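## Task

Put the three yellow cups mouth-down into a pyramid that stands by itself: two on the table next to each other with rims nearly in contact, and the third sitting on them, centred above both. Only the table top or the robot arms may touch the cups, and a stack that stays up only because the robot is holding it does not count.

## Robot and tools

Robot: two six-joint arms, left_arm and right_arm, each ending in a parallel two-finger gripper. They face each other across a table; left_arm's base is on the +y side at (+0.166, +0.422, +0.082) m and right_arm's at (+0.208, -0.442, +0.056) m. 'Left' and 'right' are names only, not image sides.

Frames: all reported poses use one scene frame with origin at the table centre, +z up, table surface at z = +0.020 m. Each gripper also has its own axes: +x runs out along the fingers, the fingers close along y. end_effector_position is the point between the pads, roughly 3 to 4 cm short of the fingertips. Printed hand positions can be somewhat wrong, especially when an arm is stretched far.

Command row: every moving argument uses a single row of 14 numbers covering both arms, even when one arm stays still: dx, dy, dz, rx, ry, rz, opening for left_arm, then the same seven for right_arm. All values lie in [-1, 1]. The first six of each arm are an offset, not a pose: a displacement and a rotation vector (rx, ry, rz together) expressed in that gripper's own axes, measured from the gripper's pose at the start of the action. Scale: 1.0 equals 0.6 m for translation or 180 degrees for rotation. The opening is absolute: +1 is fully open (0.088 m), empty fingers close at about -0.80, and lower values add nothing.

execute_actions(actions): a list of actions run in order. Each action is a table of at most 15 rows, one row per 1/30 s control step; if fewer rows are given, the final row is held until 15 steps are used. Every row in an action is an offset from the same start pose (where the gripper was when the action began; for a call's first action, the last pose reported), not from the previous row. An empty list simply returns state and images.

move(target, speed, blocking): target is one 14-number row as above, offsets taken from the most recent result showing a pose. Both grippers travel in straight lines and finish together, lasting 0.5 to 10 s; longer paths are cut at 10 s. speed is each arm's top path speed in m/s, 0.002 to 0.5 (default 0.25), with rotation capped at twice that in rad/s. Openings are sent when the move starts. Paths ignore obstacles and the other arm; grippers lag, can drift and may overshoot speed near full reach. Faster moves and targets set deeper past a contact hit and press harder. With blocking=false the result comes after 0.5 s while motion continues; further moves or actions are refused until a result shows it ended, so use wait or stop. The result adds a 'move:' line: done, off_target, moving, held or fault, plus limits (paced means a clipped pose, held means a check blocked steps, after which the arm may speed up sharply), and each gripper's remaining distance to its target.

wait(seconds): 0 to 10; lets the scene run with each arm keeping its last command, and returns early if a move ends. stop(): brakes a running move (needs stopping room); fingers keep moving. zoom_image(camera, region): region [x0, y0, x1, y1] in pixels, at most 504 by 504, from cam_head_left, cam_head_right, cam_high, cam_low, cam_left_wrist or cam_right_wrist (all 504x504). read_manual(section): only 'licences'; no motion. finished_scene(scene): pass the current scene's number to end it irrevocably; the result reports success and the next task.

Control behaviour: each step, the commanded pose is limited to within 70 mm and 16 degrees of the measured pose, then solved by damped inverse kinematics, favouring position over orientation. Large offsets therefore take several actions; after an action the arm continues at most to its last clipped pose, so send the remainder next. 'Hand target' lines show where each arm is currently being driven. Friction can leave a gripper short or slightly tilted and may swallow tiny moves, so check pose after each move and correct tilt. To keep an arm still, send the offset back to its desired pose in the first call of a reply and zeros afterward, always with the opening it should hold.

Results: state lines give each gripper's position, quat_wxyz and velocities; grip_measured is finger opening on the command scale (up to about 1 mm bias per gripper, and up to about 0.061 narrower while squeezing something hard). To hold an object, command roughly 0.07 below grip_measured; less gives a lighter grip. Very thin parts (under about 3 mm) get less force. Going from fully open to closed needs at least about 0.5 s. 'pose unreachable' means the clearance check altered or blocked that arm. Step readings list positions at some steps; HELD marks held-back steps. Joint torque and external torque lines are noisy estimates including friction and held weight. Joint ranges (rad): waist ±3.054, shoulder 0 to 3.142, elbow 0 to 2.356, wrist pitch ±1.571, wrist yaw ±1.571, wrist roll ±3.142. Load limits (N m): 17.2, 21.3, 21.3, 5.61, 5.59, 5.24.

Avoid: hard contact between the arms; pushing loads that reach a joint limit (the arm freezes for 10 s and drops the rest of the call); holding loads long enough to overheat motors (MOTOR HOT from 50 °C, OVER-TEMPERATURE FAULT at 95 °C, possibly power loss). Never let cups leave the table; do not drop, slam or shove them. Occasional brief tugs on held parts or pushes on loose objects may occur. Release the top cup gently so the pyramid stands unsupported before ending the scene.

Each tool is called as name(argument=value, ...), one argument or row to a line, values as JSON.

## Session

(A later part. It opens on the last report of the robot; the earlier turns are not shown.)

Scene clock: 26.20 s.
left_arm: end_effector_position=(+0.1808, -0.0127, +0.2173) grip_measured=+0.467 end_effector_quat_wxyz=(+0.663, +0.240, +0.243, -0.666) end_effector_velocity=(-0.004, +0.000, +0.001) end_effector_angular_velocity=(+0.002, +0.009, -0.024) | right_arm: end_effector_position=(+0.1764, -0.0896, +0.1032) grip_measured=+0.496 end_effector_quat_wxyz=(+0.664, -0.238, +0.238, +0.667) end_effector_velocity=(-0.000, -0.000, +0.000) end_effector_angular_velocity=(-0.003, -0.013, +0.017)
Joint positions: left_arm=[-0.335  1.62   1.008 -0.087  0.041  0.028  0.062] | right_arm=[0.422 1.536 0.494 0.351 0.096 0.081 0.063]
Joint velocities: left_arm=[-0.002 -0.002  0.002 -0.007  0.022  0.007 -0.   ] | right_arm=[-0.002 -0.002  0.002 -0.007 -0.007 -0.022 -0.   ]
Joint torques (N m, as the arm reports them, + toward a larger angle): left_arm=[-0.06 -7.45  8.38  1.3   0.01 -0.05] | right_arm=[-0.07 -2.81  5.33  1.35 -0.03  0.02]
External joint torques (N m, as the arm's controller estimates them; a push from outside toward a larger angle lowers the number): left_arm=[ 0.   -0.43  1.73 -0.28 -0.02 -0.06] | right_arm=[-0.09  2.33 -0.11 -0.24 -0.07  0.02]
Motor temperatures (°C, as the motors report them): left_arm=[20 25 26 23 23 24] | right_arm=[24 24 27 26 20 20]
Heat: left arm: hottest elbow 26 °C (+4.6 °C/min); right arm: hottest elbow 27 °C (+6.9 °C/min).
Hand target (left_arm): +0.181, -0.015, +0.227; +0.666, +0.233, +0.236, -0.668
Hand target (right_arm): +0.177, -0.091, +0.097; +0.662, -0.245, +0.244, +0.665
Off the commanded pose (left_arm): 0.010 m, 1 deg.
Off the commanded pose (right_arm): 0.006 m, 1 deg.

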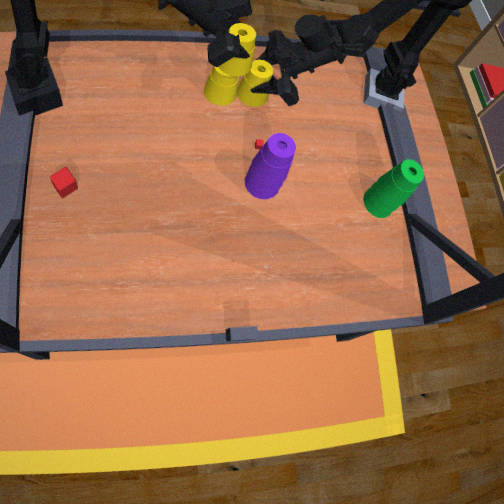

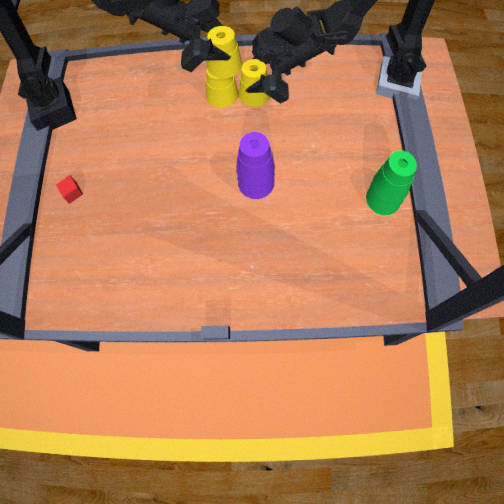

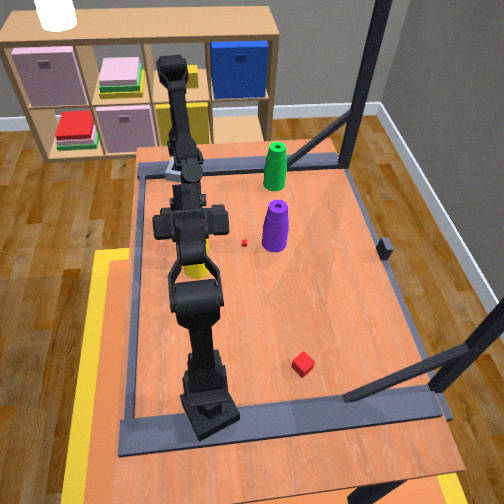

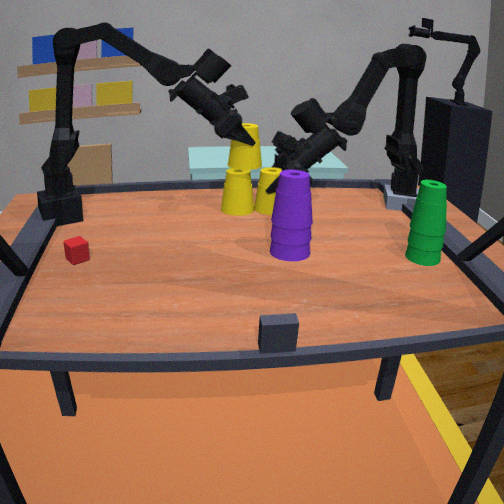

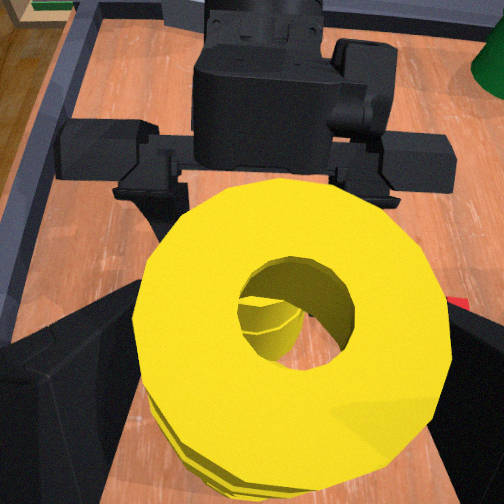

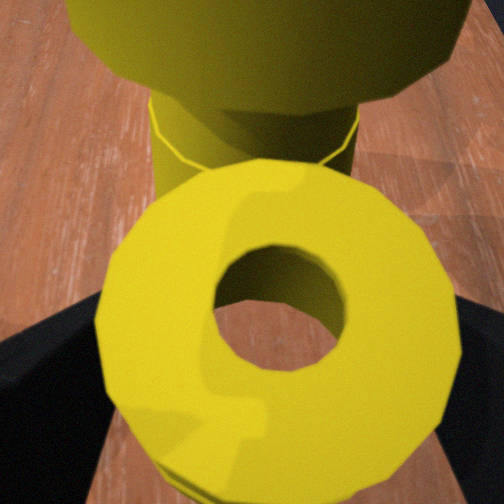

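execute_actions(
  actions=[
    [[0.0000,-0.001,0.0110,0,-0.0045,0,0.39,0.002,0,-0.003,0,0.001,0,0.44],[0.0057,-0.0015,0.0080,0,-0.0027,0,0.39,0,0,0,0,0,0,0.47],[0.0077,-0.002,0.0089,0,-0.0028,0,0.39,0,0,0,0,0,0,0.50],[0.0104,-0.0022,0.0100,0,-0.0031,0,0.39,-0.0015,0,0.0024,0,-0.0016,0,0.54],[0.0136,-0.0024,0.0115,0,-0.0034,0,0.39,-0.0029,0,0.0047,0,-0.0032,0,0.58],[0.0172,-0.0026,0.0130,0,-0.0037,0,0.39,-0.0054,0,0.0047,0,-0.0032,0,0.63],[0.0211,-0.0028,0.0147,0,-0.0041,0,0.39,-0.0104,0,0.0047,0,-0.0032,0,0.68],[0.0250,-0.0030,0.0165,0,-0.0044,0,0.39,-0.0179,0,0.0047,0,-0.0032,0,0.74],[0.0289,-0.0032,0.0182,0,-0.0048,0,0.39,-0.0279,0,0.0047,0,-0.0032,0,0.80],[0.0325,-0.0033,0.0198,0,-0.0051,0,0.39,-0.0396,0,0.0047,0,-0.0032,0,0.85],[0.0357,-0.0034,0.0212,0,-0.0054,0,0.39,-0.0529,0,0.0047,0,-0.0032,0,0.9],[0.0384,-0.0035,0.0223,0,-0.0057,0,0.39,-0.0662,0,0.0047,0,-0.0032,0,0.9],[0.0404,-0.0035,0.0232,0,-0.0058,0,0.39,-0.0779,0,0.0047,0,-0.0032,0,0.9],[0.0416,-0.0035,0.0237,0,-0.0060,0,0.39,-0.0879,0,0.0047,0,-0.0032,0,0.9],[0.0420,-0.0035,0.0239,0,-0.0060,0,0.39,-0.0946,0,0.0047,0,-0.0032,0,0.9]],
  ],
)

Scene clock: 28.47 s.
left_arm: end_effector_position=(+0.1789, -0.0341, +0.2122) grip_measured=+0.467 end_effector_quat_wxyz=(+0.664, +0.236, +0.239, -0.668) end_effector_velocity=(-0.001, -0.030, -0.018) end_effector_angular_velocity=(+0.012, +0.002, +0.003) | right_arm: end_effector_position=(+0.1766, -0.1163, +0.1311) grip_measured=+0.872 end_effector_quat_wxyz=(+0.665, -0.234, +0.233, +0.670) end_effector_velocity=(-0.004, -0.121, +0.136) end_effector_angular_velocity=(+0.119, +0.016, +0.012)
Joint positions: left_arm=[-0.342  1.702  1.067 -0.051  0.038  0.023  0.062] | right_arm=[0.437 1.314 0.45  0.186 0.109 0.087 0.082]
Joint velocities: left_arm=[-0.007  0.139  0.09   0.037 -0.007 -0.007 -0.   ] | right_arm=[ 0.095 -1.057 -0.144 -0.799  0.066  0.051  0.016]
Joint torques (N m, as the arm reports them, + toward a larger angle): left_arm=[-0.22 -5.65  8.49  1.6  -0.19 -0.11] | right_arm=[ 0.34 -4.12  5.21  1.12  0.15  0.19]
External joint torques (N m, as the arm's controller estimates them; a push from outside toward a larger angle lowers the number): left_arm=[-0.2   2.15  1.86  0.01 -0.21 -0.12] | right_arm=[ 0.38 -0.22 -0.73 -0.45  0.1   0.19]
Motor temperatures (°C, as the motors report them): left_arm=[20 25 26 24 23 24] | right_arm=[24 24 27 26 20 20]
Heat: left arm: hottest elbow 26 °C (+4.2 °C/min); right arm: hottest elbow 27 °C (+6.3 °C/min).
Hand target (left_arm): +0.179, -0.041, +0.212; +0.665, +0.234, +0.237, -0.668
Hand target (right_arm): +0.176, -0.129, +0.138; +0.666, -0.234, +0.233, +0.669
Off the commanded pose (left_arm): 0.007 m, 0 deg.
Off the commanded pose (right_arm): 0.018 m, 0 deg.
Step readings (end_effector_position):
0: left_arm (+0.1808, -0.0127, +0.2173) | right_arm (+0.1764, -0.0896, +0.1032)
1: left_arm (+0.1808, -0.0127, +0.2173) | right_arm (+0.1764, -0.0894, +0.1034)
2: left_arm (+0.1808, -0.0128, +0.2175) | right_arm (+0.1764, -0.0894, +0.1034)
4: left_arm (+0.1806, -0.0139, +0.2180) | right_arm (+0.1764, -0.0894, +0.1034)
8: left_arm (+0.1796, -0.0213, +0.2181) | right_arm (+0.1766, -0.0909, +0.1052)
15: end_effector_position above

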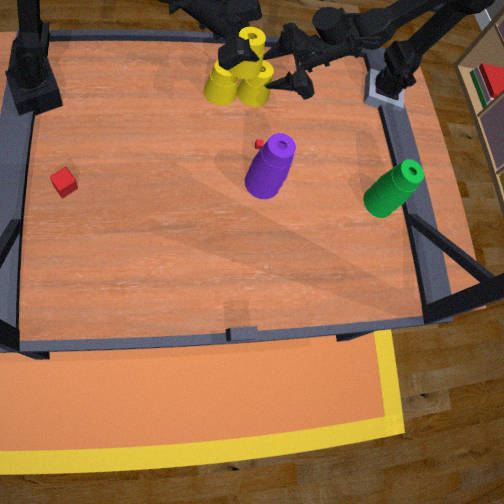

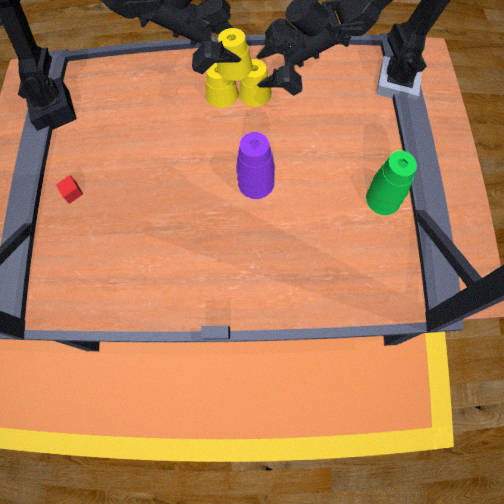

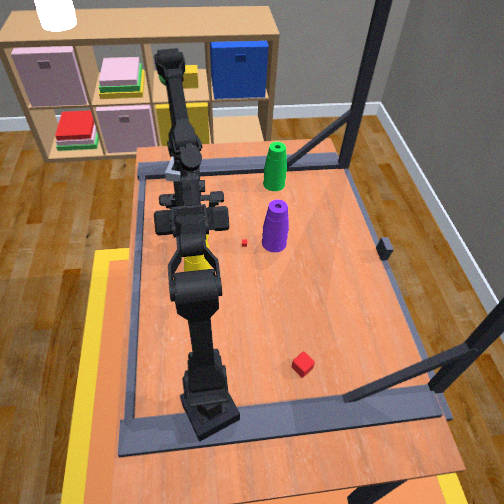

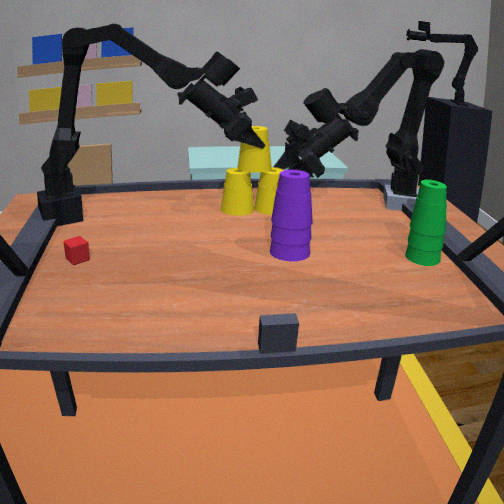

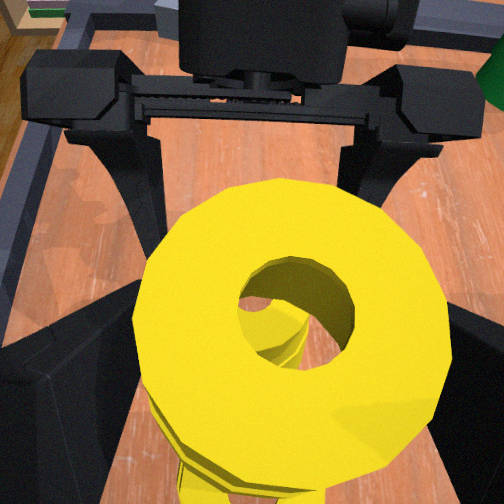

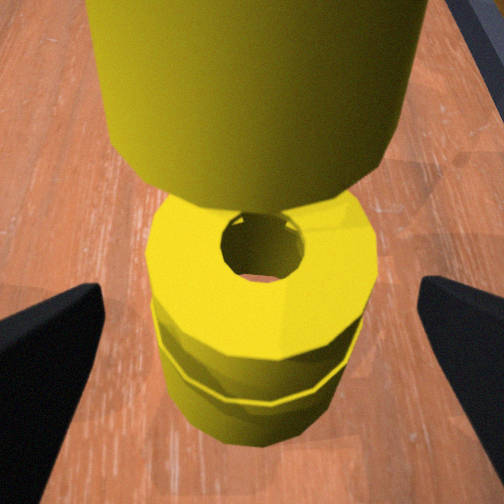

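execute_actions(
  actions=[],
)

zoom_image(
  camera="cam_low",
  region=[215, 125, 295, 205],
)

Scene clock: 28.70 s.
left_arm: end_effector_position=(+0.1789, -0.0366, +0.2125) grip_measured=+0.467 end_effector_quat_wxyz=(+0.664, +0.235, +0.238, -0.669) end_effector_velocity=(+0.002, -0.002, +0.003) end_effector_angular_velocity=(-0.002, +0.003, +0.028) | right_arm: end_effector_position=(+0.1765, -0.1249, +0.1401) grip_measured=+0.896 end_effector_quat_wxyz=(+0.666, -0.232, +0.231, +0.671) end_effector_velocity=(+0.003, -0.020, -0.021) end_effector_angular_velocity=(-0.093, -0.013, -0.008)
Joint positions: left_arm=[-0.342  1.71   1.075 -0.047  0.038  0.023  0.062] | right_arm=[0.444 1.241 0.442 0.127 0.113 0.09  0.083]
Joint velocities: left_arm=[-0.002  0.002  0.012 -0.007 -0.022 -0.022 -0.   ] | right_arm=[ 0.002 -0.022 -0.037 -0.081  0.007  0.007  0.001]
Joint torques (N m, as the arm reports them, + toward a larger angle): left_arm=[-0.26 -5.45  8.29  1.56 -0.17 -0.1 ] | right_arm=[ 0.65 -4.03  5.49  1.15  0.16  0.22]
External joint torques (N m, as the arm's controller estimates them; a push from outside toward a larger angle lowers the number): left_arm=[-0.27  2.09  1.78  0.   -0.18 -0.1 ] | right_arm=[ 0.64 -0.21 -0.81 -0.46  0.12  0.21]
Motor temperatures (°C, as the motors report them): left_arm=[20 25 26 24 23 24] | right_arm=[24 24 27 26 20 20]
Heat: left arm: hottest elbow 26 °C (+4.2 °C/min); right arm: hottest elbow 27 °C (+6.3 °C/min).
Hand target (left_arm): +0.179, -0.041, +0.212; +0.665, +0.234, +0.237, -0.668
Hand target (right_arm): +0.176, -0.129, +0.138; +0.666, -0.234, +0.233, +0.669
Off the commanded pose (left_arm): 0.005 m, 0 deg.
Off the commanded pose (right_arm): 0.007 m, 1 deg.

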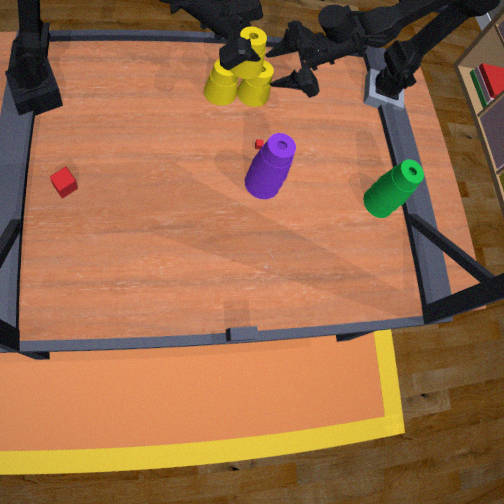

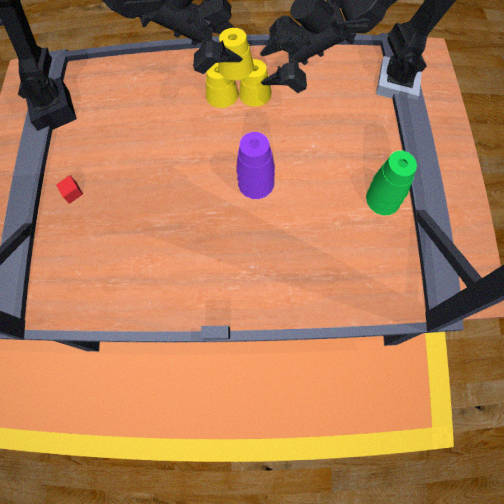

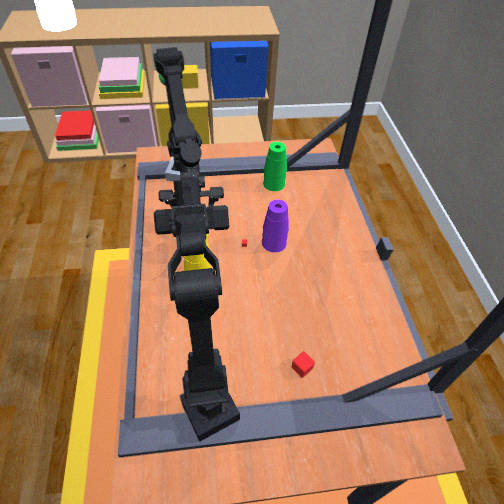

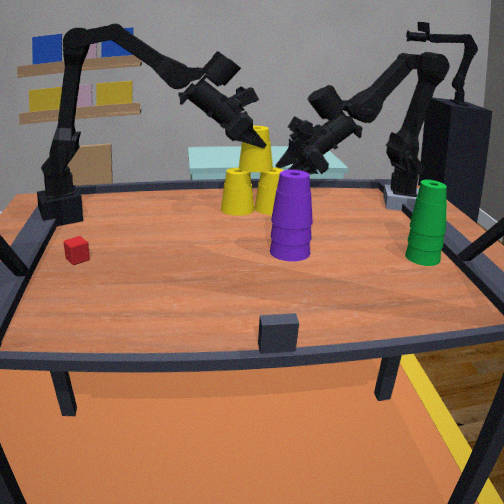

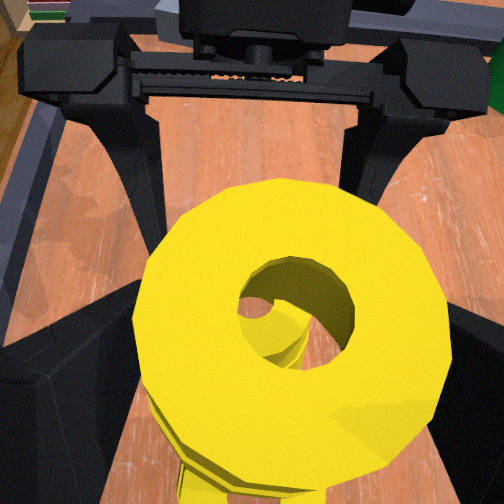

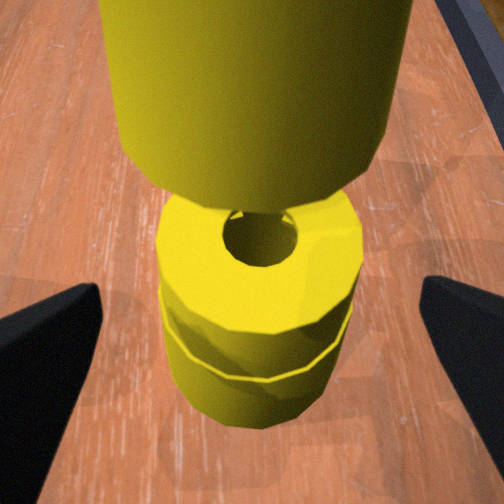

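Region (215, 125, 295, 205) of cam_low's 504x504 image, scaled by 6.300, with more detail than that image has.

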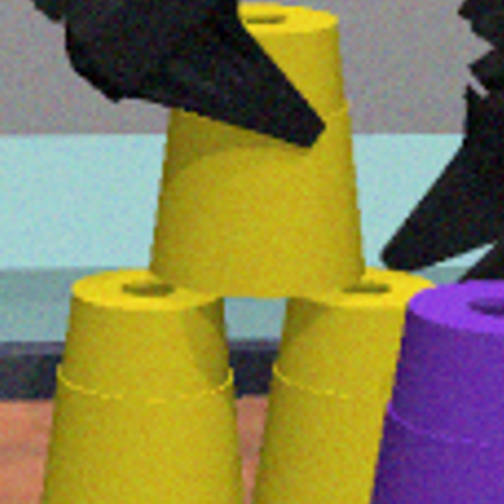

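zoom_image(
  camera="cam_low",
  region=[222, 150, 290, 190],
)

zoom_image(
  camera="cam_right_wrist",
  region=[80, 60, 440, 300],
)

zoom_image(
  camera="cam_head_right",
  region=[195, 20, 285, 115],
)

zoom_image(
  camera="cam_left_wrist",
  region=[120, 240, 460, 504],
)

Region (222, 150, 290, 190) of cam_low's 504x504 image, scaled by 7.412, with more detail than that image has; it fills the top 296 rows of this view, and the rest is white.

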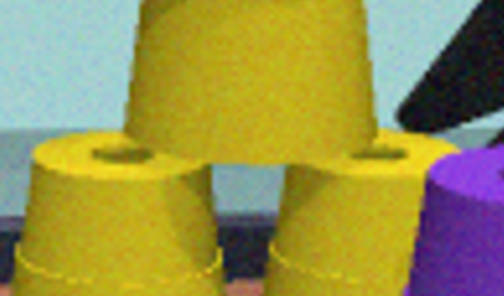

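Region (80, 60, 440, 300) of cam_right_wrist's 504x504 image, scaled by 1.400, with more detail than that image has.

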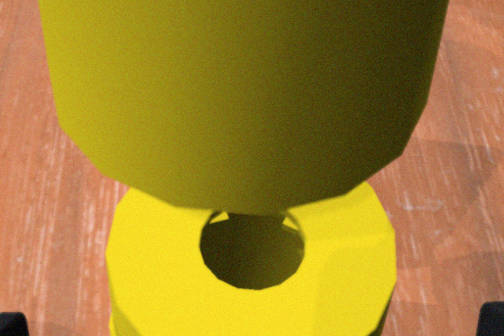

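Region (195, 20, 285, 115) of cam_head_right's 504x504 image, scaled by 5.305, with more detail than that image has; it fills the left 477 columns of this view, and the rest is white.

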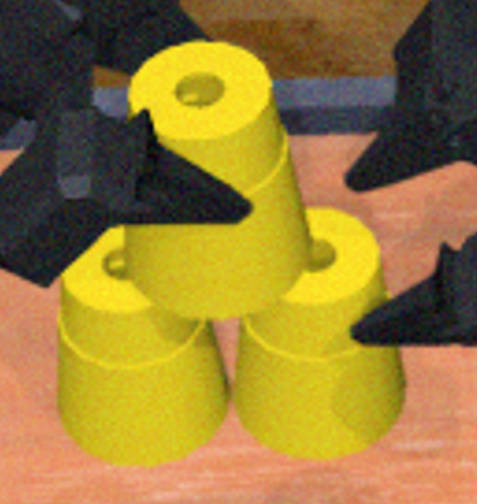

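Region (120, 240, 460, 504) of cam_left_wrist's 504x504 image, scaled by 1.482, with more detail than that image has; it fills the top 391 rows of this view, and the rest is white.

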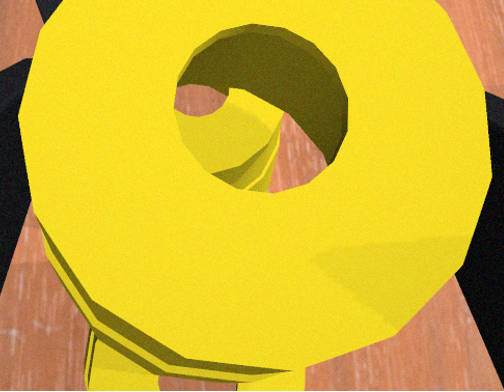

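execute_actions(
  actions=[
    [[0.0083,0.001,-0.0064,0,0.0043,0,0.39,-0.003,0,0,0,0,0,0.9],[0.0092,0.002,-0.0074,0,0.0049,0,0.39,-0.003,0,0,0,0,0,0.9],[0.0103,0.0028,-0.0086,0,0.0056,0,0.39,-0.003,0,0,0,0,0,0.9],[0.0114,0.0028,-0.0098,0,0.0063,0,0.39,-0.003,0,0,0,0,0,0.9],[0.0124,0.0028,-0.0109,0,0.0070,0,0.39,-0.003,0,0,0,0,0,0.9],[0.0133,0.0028,-0.0119,0,0.0076,0,0.39,-0.003,0,0,0,0,0,0.9],[0.0141,0.0028,-0.0128,0,0.0081,0,0.39,-0.003,0,0,0,0,0,0.9],[0.0148,0.0028,-0.0135,0,0.0085,0,0.39,-0.003,0,0,0,0,0,0.9],[0.0155,0.0028,-0.0143,0,0.0089,0,0.39,-0.003,0,0,0,0,0,0.9],[0.0162,0.0028,-0.0150,0,0.0094,0,0.39,-0.003,0,0,0,0,0,0.9],[0.0168,0.0028,-0.0157,0,0.0098,0,0.39,-0.003,0,0,0,0,0,0.9],[0.0175,0.0028,-0.0165,0,0.0102,0,0.39,-0.003,0,0,0,0,0,0.9],[0.0182,0.0028,-0.0172,0,0.0107,0,0.39,-0.003,0,0,0,0,0,0.9],[0.0188,0.0028,-0.0178,0,0.0110,0,0.39,-0.003,0,0,0,0,0,0.9],[0.0188,0.0028,-0.0178,0,0.0110,0,0.39,-0.003,0,0,0,0,0,0.9]],
  ],
)

Scene clock: 30.27 s.
left_arm: end_effector_position=(+0.1796, -0.0372, +0.2042) grip_measured=+0.467 end_effector_quat_wxyz=(+0.662, +0.241, +0.244, -0.666) end_effector_velocity=(-0.000, +0.004, -0.008) end_effector_angular_velocity=(+0.032, -0.009, -0.002) | right_arm: end_effector_position=(+0.1766, -0.1262, +0.1391) grip_measured=+0.898 end_effector_quat_wxyz=(+0.665, -0.234, +0.232, +0.670) end_effector_velocity=(+0.002, -0.000, +0.000) end_effector_angular_velocity=(-0.002, -0.011, -0.004)
Joint positions: left_arm=[-0.341  1.729  1.076 -0.047  0.038  0.025  0.062] | right_arm=[0.444 1.238 0.44  0.121 0.114 0.091 0.083]
Joint velocities: left_arm=[-0.002  0.007 -0.002 -0.022 -0.007  0.007 -0.   ] | right_arm=[-0.002 -0.002  0.002 -0.007  0.007 -0.007 -0.   ]
Joint torques (N m, as the arm reports them, + toward a larger angle): left_arm=[ 0.23 -5.22  7.33  1.37  0.11  0.06] | right_arm=[ 0.11 -4.    6.82  1.12  0.05  0.04]
External joint torques (N m, as the arm's controller estimates them; a push from outside toward a larger angle lowers the number): left_arm=[ 0.23  2.5   0.8  -0.19  0.1   0.05] | right_arm=[ 0.11 -0.22  0.59 -0.47  0.    0.03]
Motor temperatures (°C, as the motors report them): left_arm=[20 25 26 24 23 24] | right_arm=[24 24 27 26 20 20]
Heat: left arm: hottest elbow 26 °C (+4.0 °C/min); right arm: hottest elbow 27 °C (+5.9 °C/min).
Hand target (left_arm): +0.180, -0.038, +0.197; +0.660, +0.246, +0.249, -0.665
Hand target (right_arm): +0.176, -0.126, +0.141; +0.666, -0.232, +0.231, +0.671
Off the commanded pose (left_arm): 0.007 m, 1 deg.
Off the commanded pose (right_arm): 0.002 m, 0 deg.
Step readings (end_effector_position):
0: left_arm (+0.1789, -0.0367, +0.2126) | right_arm (+0.1766, -0.1259, +0.1394)
1: left_arm (+0.1789, -0.0368, +0.2124) | right_arm (+0.1766, -0.1260, +0.1393)
2: left_arm (+0.1789, -0.0368, +0.2123) | right_arm (+0.1766, -0.1260, +0.1393)
4: left_arm (+0.1791, -0.0368, +0.2113) | right_arm (+0.1766, -0.1261, +0.1391)
8: left_arm (+0.1796, -0.0370, +0.2078) | right_arm (+0.1766, -0.1261, +0.1391)
15: end_effector_position above

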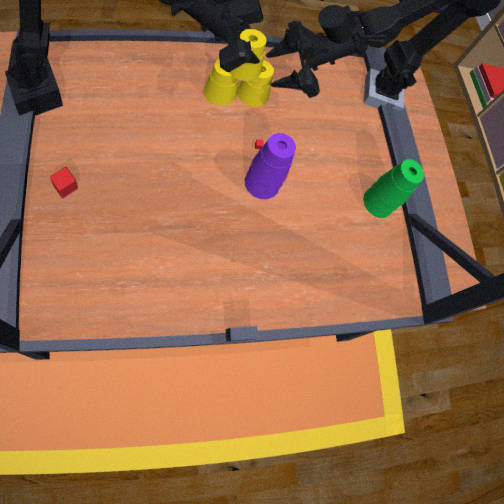

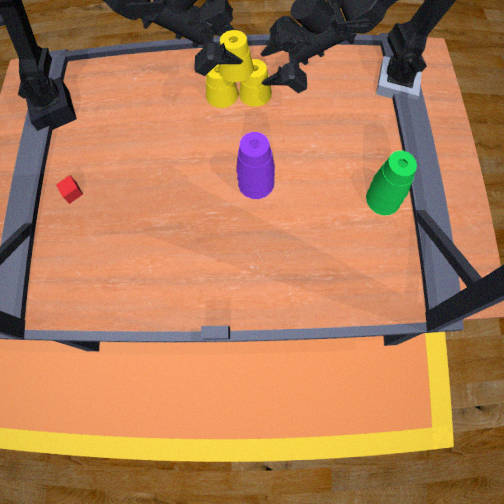

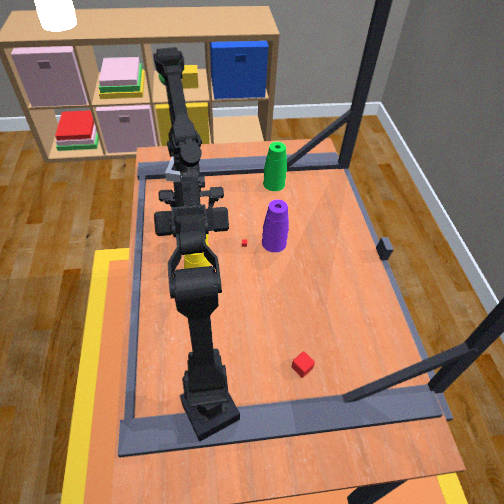

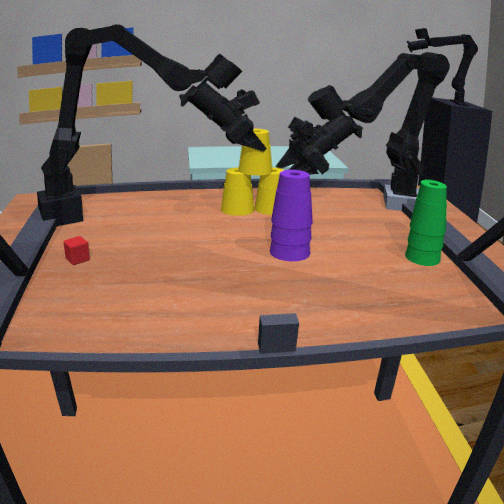

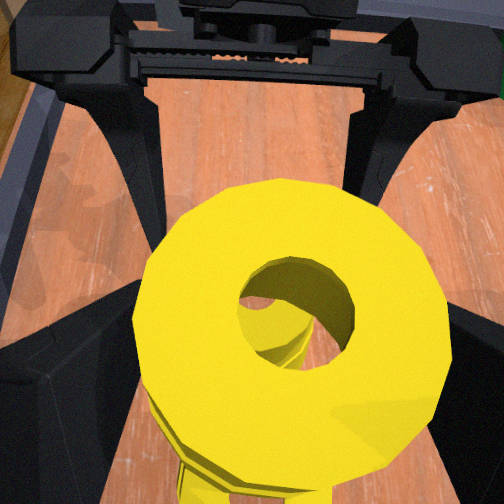

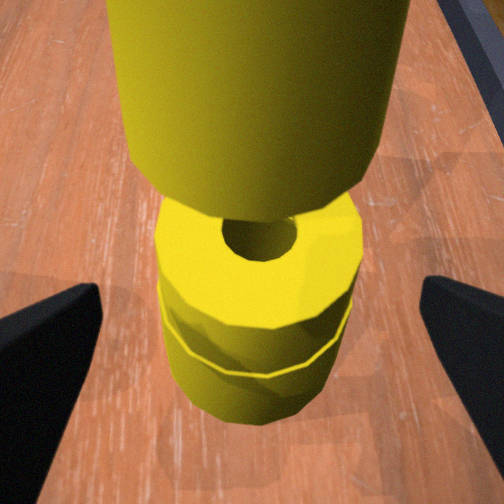

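zoom_image(
  camera="cam_low",
  region=[222, 150, 290, 190],
)

zoom_image(
  camera="cam_low",
  region=[210, 125, 300, 220],
)

zoom_image(
  camera="cam_head_right",
  region=[195, 20, 285, 115],
)

Region (222, 150, 290, 190) of cam_low's 504x504 image, scaled by 7.412, with more detail than that image has; it fills the top 296 rows of this view, and the rest is white.

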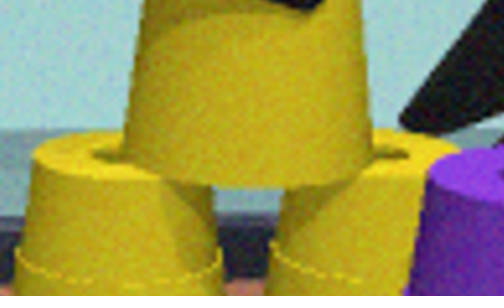

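Region (210, 125, 300, 220) of cam_low's 504x504 image, scaled by 5.305, with more detail than that image has; it fills the left 477 columns of this view, and the rest is white.

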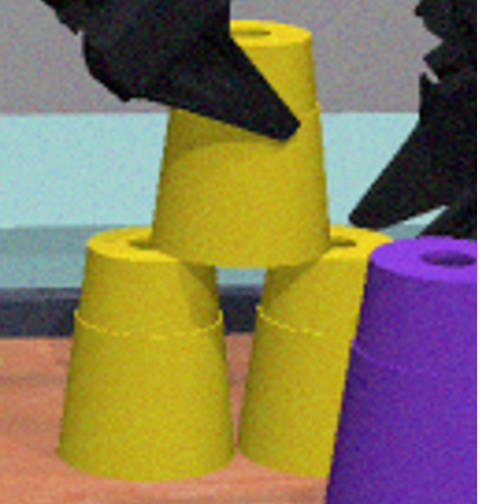

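Region (195, 20, 285, 115) of cam_head_right's 504x504 image, scaled by 5.305, with more detail than that image has; it fills the left 477 columns of this view, and the rest is white.

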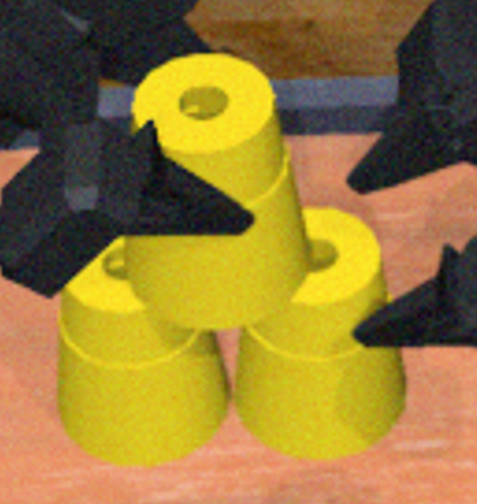

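execute_actions(
  actions=[],
)

Scene clock: 30.43 s.
left_arm: end_effector_position=(+0.1796, -0.0372, +0.2041) grip_measured=+0.467 end_effector_quat_wxyz=(+0.662, +0.241, +0.244, -0.666) end_effector_velocity=(+0.004, +0.002, -0.001) end_effector_angular_velocity=(+0.008, +0.003, +0.033) | right_arm: end_effector_position=(+0.1766, -0.1262, +0.1391) grip_measured=+0.898 end_effector_quat_wxyz=(+0.665, -0.234, +0.232, +0.670) end_effector_velocity=(+0.000, -0.004, -0.004) end_effector_angular_velocity=(-0.022, -0.005, +0.008)
Joint positions: left_arm=[-0.341  1.73   1.076 -0.047  0.038  0.025  0.062] | right_arm=[0.444 1.238 0.44  0.121 0.114 0.091 0.083]
Joint velocities: left_arm=[ 0.002 -0.002 -0.002 -0.007 -0.022 -0.022 -0.   ] | right_arm=[-0.002 -0.002 -0.002 -0.022 -0.007 -0.007 -0.   ]
Joint torques (N m, as the arm reports them, + toward a larger angle): left_arm=[ 0.25 -5.23  7.35  1.37  0.11  0.06] | right_arm=[ 0.11 -3.99  6.84  1.12  0.06  0.04]
External joint torques (N m, as the arm's controller estimates them; a push from outside toward a larger angle lowers the number): left_arm=[ 0.24  2.55  0.79 -0.2   0.1   0.05] | right_arm=[ 0.1  -0.21  0.61 -0.47  0.01  0.03]
Motor temperatures (°C, as the motors report them): left_arm=[20 25 26 24 23 24] | right_arm=[24 24 27 26 20 20]
Heat: left arm: hottest elbow 26 °C (+3.9 °C/min); right arm: hottest elbow 27 °C (+5.9 °C/min).
Hand target (left_arm): +0.180, -0.039, +0.197; +0.660, +0.246, +0.249, -0.665
Hand target (right_arm): +0.176, -0.126, +0.141; +0.666, -0.232, +0.231, +0.671
Off the commanded pose (left_arm): 0.007 m, 1 deg.
Off the commanded pose (right_arm): 0.002 m, 0 deg.

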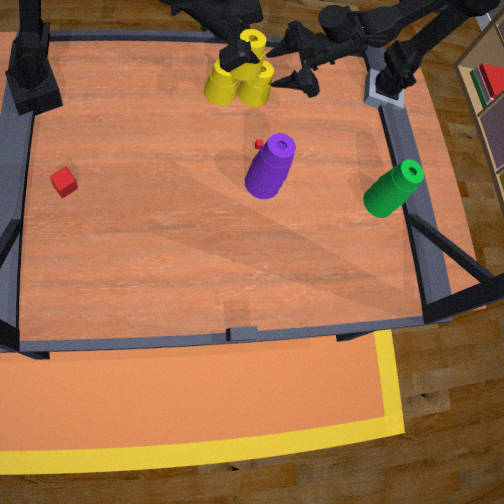

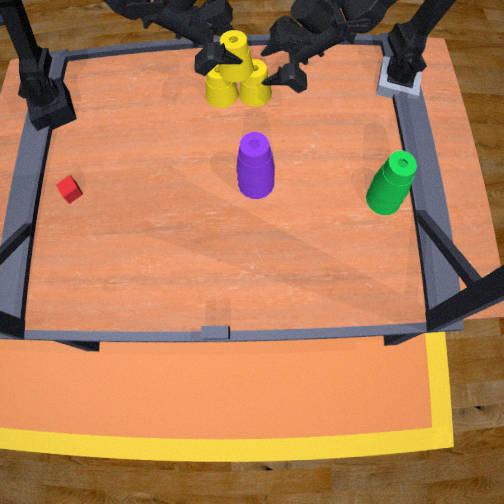

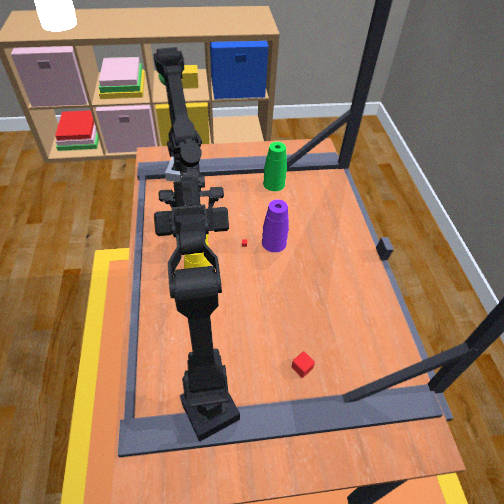

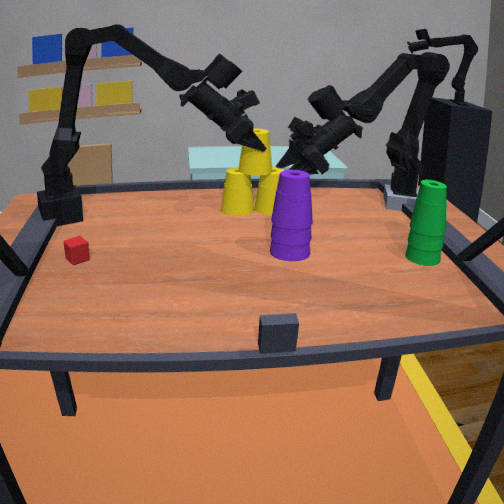

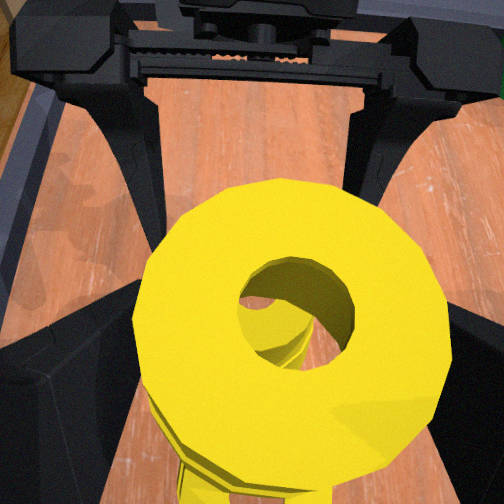

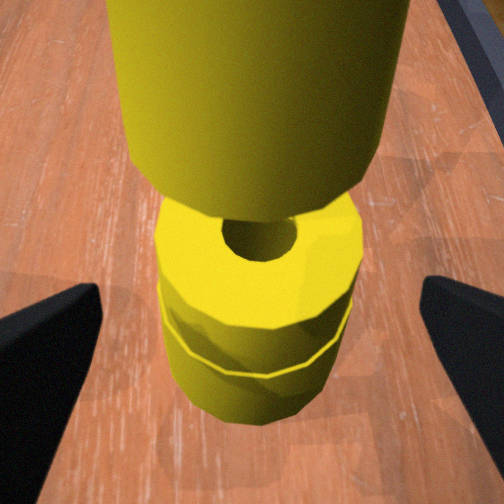

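execute_actions(
  actions=[
    [[0.004,0,-0.004,0,0.002,0,0.43,0,0,0,0,0,0,0.9],[0.002,0,-0.002,0,0.001,0,0.47,0,0,0,0,0,0,0.9],[0,0,0,0,0,0,0.52,0,0,0,0,0,0,0.9],[0,0,0,0,0,0,0.58,0,0,0,0,0,0,0.9],[0,0,0,0,0,0,0.65,0,0,0,0,0,0,0.9],[-0.002,0,0.002,0,-0.0012,0,0.72,0,0,0,0,0,0,0.9],[-0.004,0,0.004,0,-0.0025,0,0.79,0,0,0,0,0,0,0.9],[-0.0084,0,0.0053,0,-0.0032,0,0.85,0,0,0,0,0,0,0.9],[-0.0134,0,0.0053,0,-0.0032,0,0.9,0,0,0,0,0,0,0.9],[-0.0218,0,0.0053,0,-0.0032,0,0.9,0,0,0,0,0,0,0.9],[-0.0334,0,0.0053,0,-0.0032,0,0.9,0,0,0,0,0,0,0.9],[-0.0468,0,0.0053,0,-0.0032,0,0.9,0,0,0,0,0,0,0.9],[-0.0601,0,0.0053,0,-0.0032,0,0.9,0,0,0,0,0,0,0.9],[-0.0718,0,0.0053,0,-0.0032,0,0.9,0,0,0,0,0,0,0.9],[-0.0801,0,0.0053,0,-0.0032,0,0.9,0,0,0,0,0,0,0.9]],
  ],
)

Scene clock: 32.53 s.
left_arm: end_effector_position=(+0.1794, -0.0181, +0.2217) grip_measured=+0.883 end_effector_quat_wxyz=(+0.662, +0.242, +0.245, -0.665) end_effector_velocity=(+0.006, +0.126, +0.166) end_effector_angular_velocity=(-0.143, -0.015, +0.039) | right_arm: end_effector_position=(+0.1766, -0.1262, +0.1391) grip_measured=+0.898 end_effector_quat_wxyz=(+0.665, -0.234, +0.232, +0.670) end_effector_velocity=(+0.000, -0.005, -0.006) end_effector_angular_velocity=(-0.027, -0.017, +0.017)
Joint positions: left_arm=[-0.34   1.635  1.046 -0.115  0.038  0.025  0.082] | right_arm=[0.444 1.238 0.44  0.121 0.114 0.091 0.083]
Joint velocities: left_arm=[ 0.017 -0.735 -0.188 -0.403 -0.022 -0.007  0.008] | right_arm=[-0.002 -0.002 -0.007 -0.022 -0.007 -0.022  0.   ]
Joint torques (N m, as the arm reports them, + toward a larger angle): left_arm=[ 0.26 -8.24  5.75  1.34  0.16  0.06] | right_arm=[ 0.04 -3.13  6.72  1.36  0.04  0.02]
External joint torques (N m, as the arm's controller estimates them; a push from outside toward a larger angle lowers the number): left_arm=[ 0.2  -0.93 -1.16 -0.31  0.15  0.05] | right_arm=[ 0.04  0.58  0.61 -0.19 -0.01  0.02]
Motor temperatures (°C, as the motors report them): left_arm=[20 25 26 24 23 24] | right_arm=[24 24 28 26 20 20]
Heat: left arm: hottest elbow 26 °C (+3.7 °C/min); right arm: hottest elbow 28 °C (+7.4 °C/min).
Hand target (left_arm): +0.180, -0.005, +0.235; +0.664, +0.238, +0.241, -0.667
Hand target (right_arm): +0.177, -0.126, +0.139; +0.665, -0.234, +0.232, +0.670
Off the commanded pose (left_arm): 0.022 m, 1 deg.
Off the commanded pose (right_arm): 0.000 m, 0 deg.
Step readings (end_effector_position):
0: left_arm (+0.1796, -0.0372, +0.2041) | right_arm (+0.1766, -0.1262, +0.1391)
1: left_arm (+0.1796, -0.0372, +0.2041) | right_arm (+0.1766, -0.1262, +0.1391)
2: left_arm (+0.1796, -0.0372, +0.2041) | right_arm (+0.1766, -0.1262, +0.1391)
4: left_arm (+0.1796, -0.0372, +0.2041) | right_arm (+0.1766, -0.1262, +0.1391)
8: left_arm (+0.1796, -0.0372, +0.2041) | right_arm (+0.1766, -0.1262, +0.1391)
15: end_effector_position above

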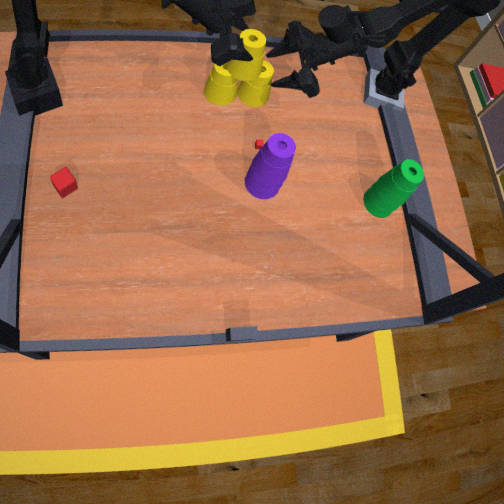

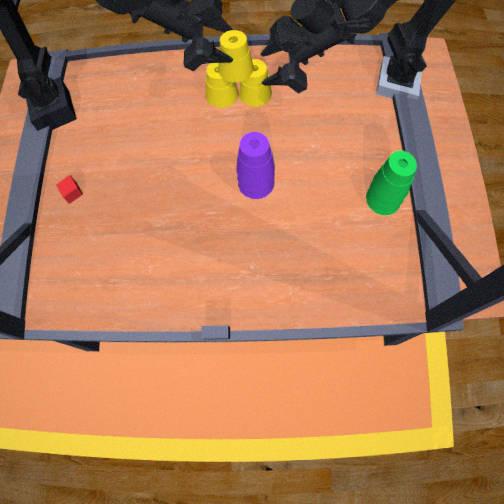

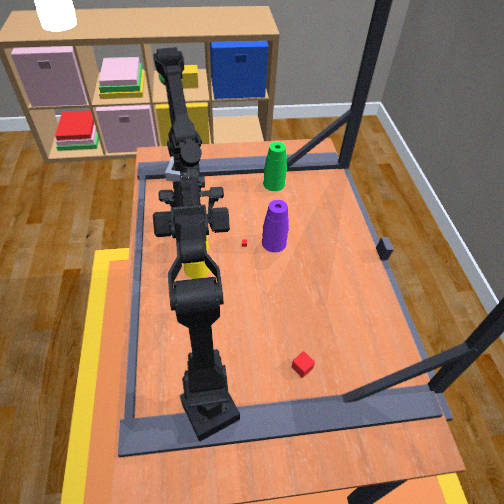

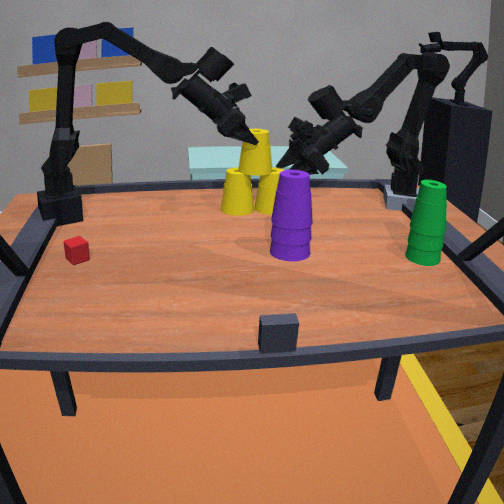

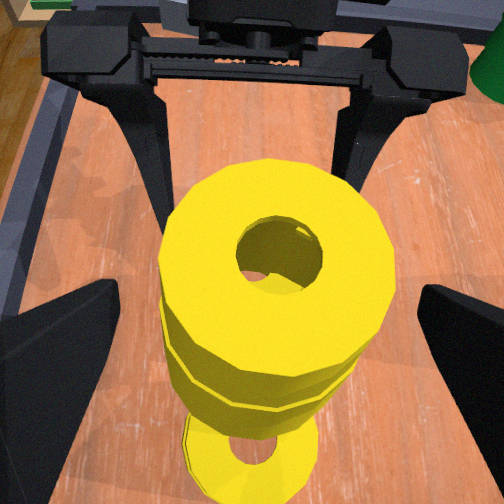

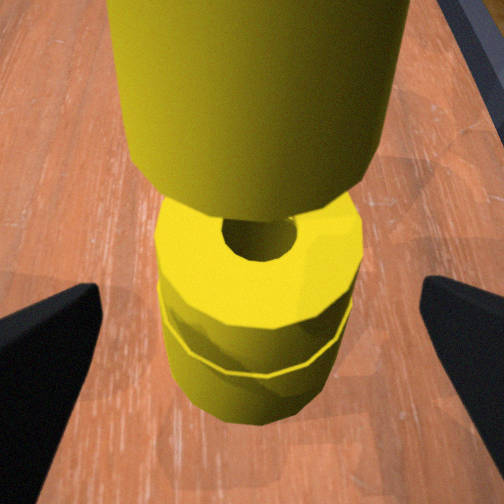

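zoom_image(
  camera="cam_low",
  region=[210, 125, 300, 220],
)

zoom_image(
  camera="cam_head_right",
  region=[195, 20, 285, 115],
)

zoom_image(
  camera="cam_head_left",
  region=[195, 20, 290, 115],
)

Region (210, 125, 300, 220) of cam_low's 504x504 image, scaled by 5.305, with more detail than that image has; it fills the left 477 columns of this view, and the rest is white.

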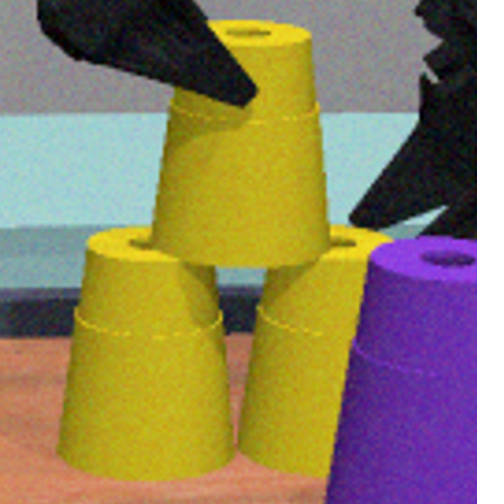

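Region (195, 20, 285, 115) of cam_head_right's 504x504 image, scaled by 5.305, with more detail than that image has; it fills the left 477 columns of this view, and the rest is white.

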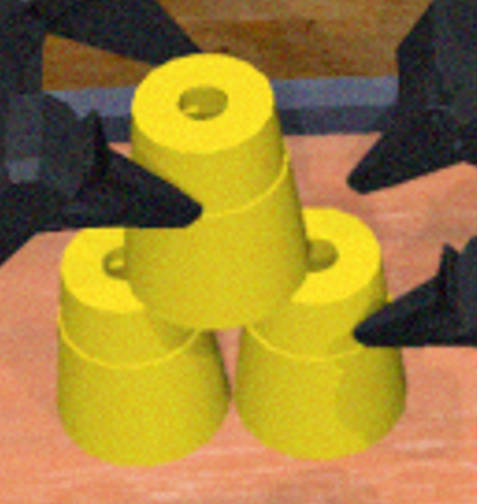

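Region (195, 20, 290, 115) of cam_head_left's 504x504 image, scaled by 5.305, with more detail than that image has.

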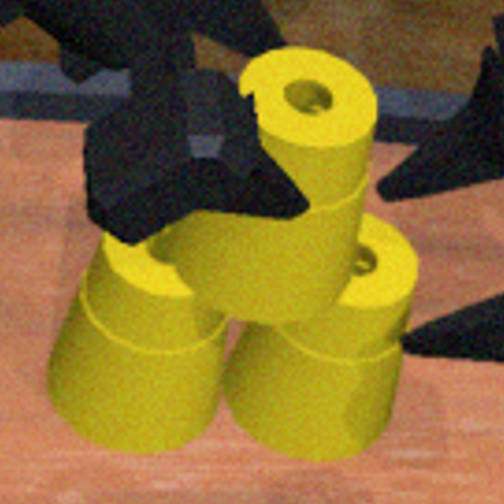

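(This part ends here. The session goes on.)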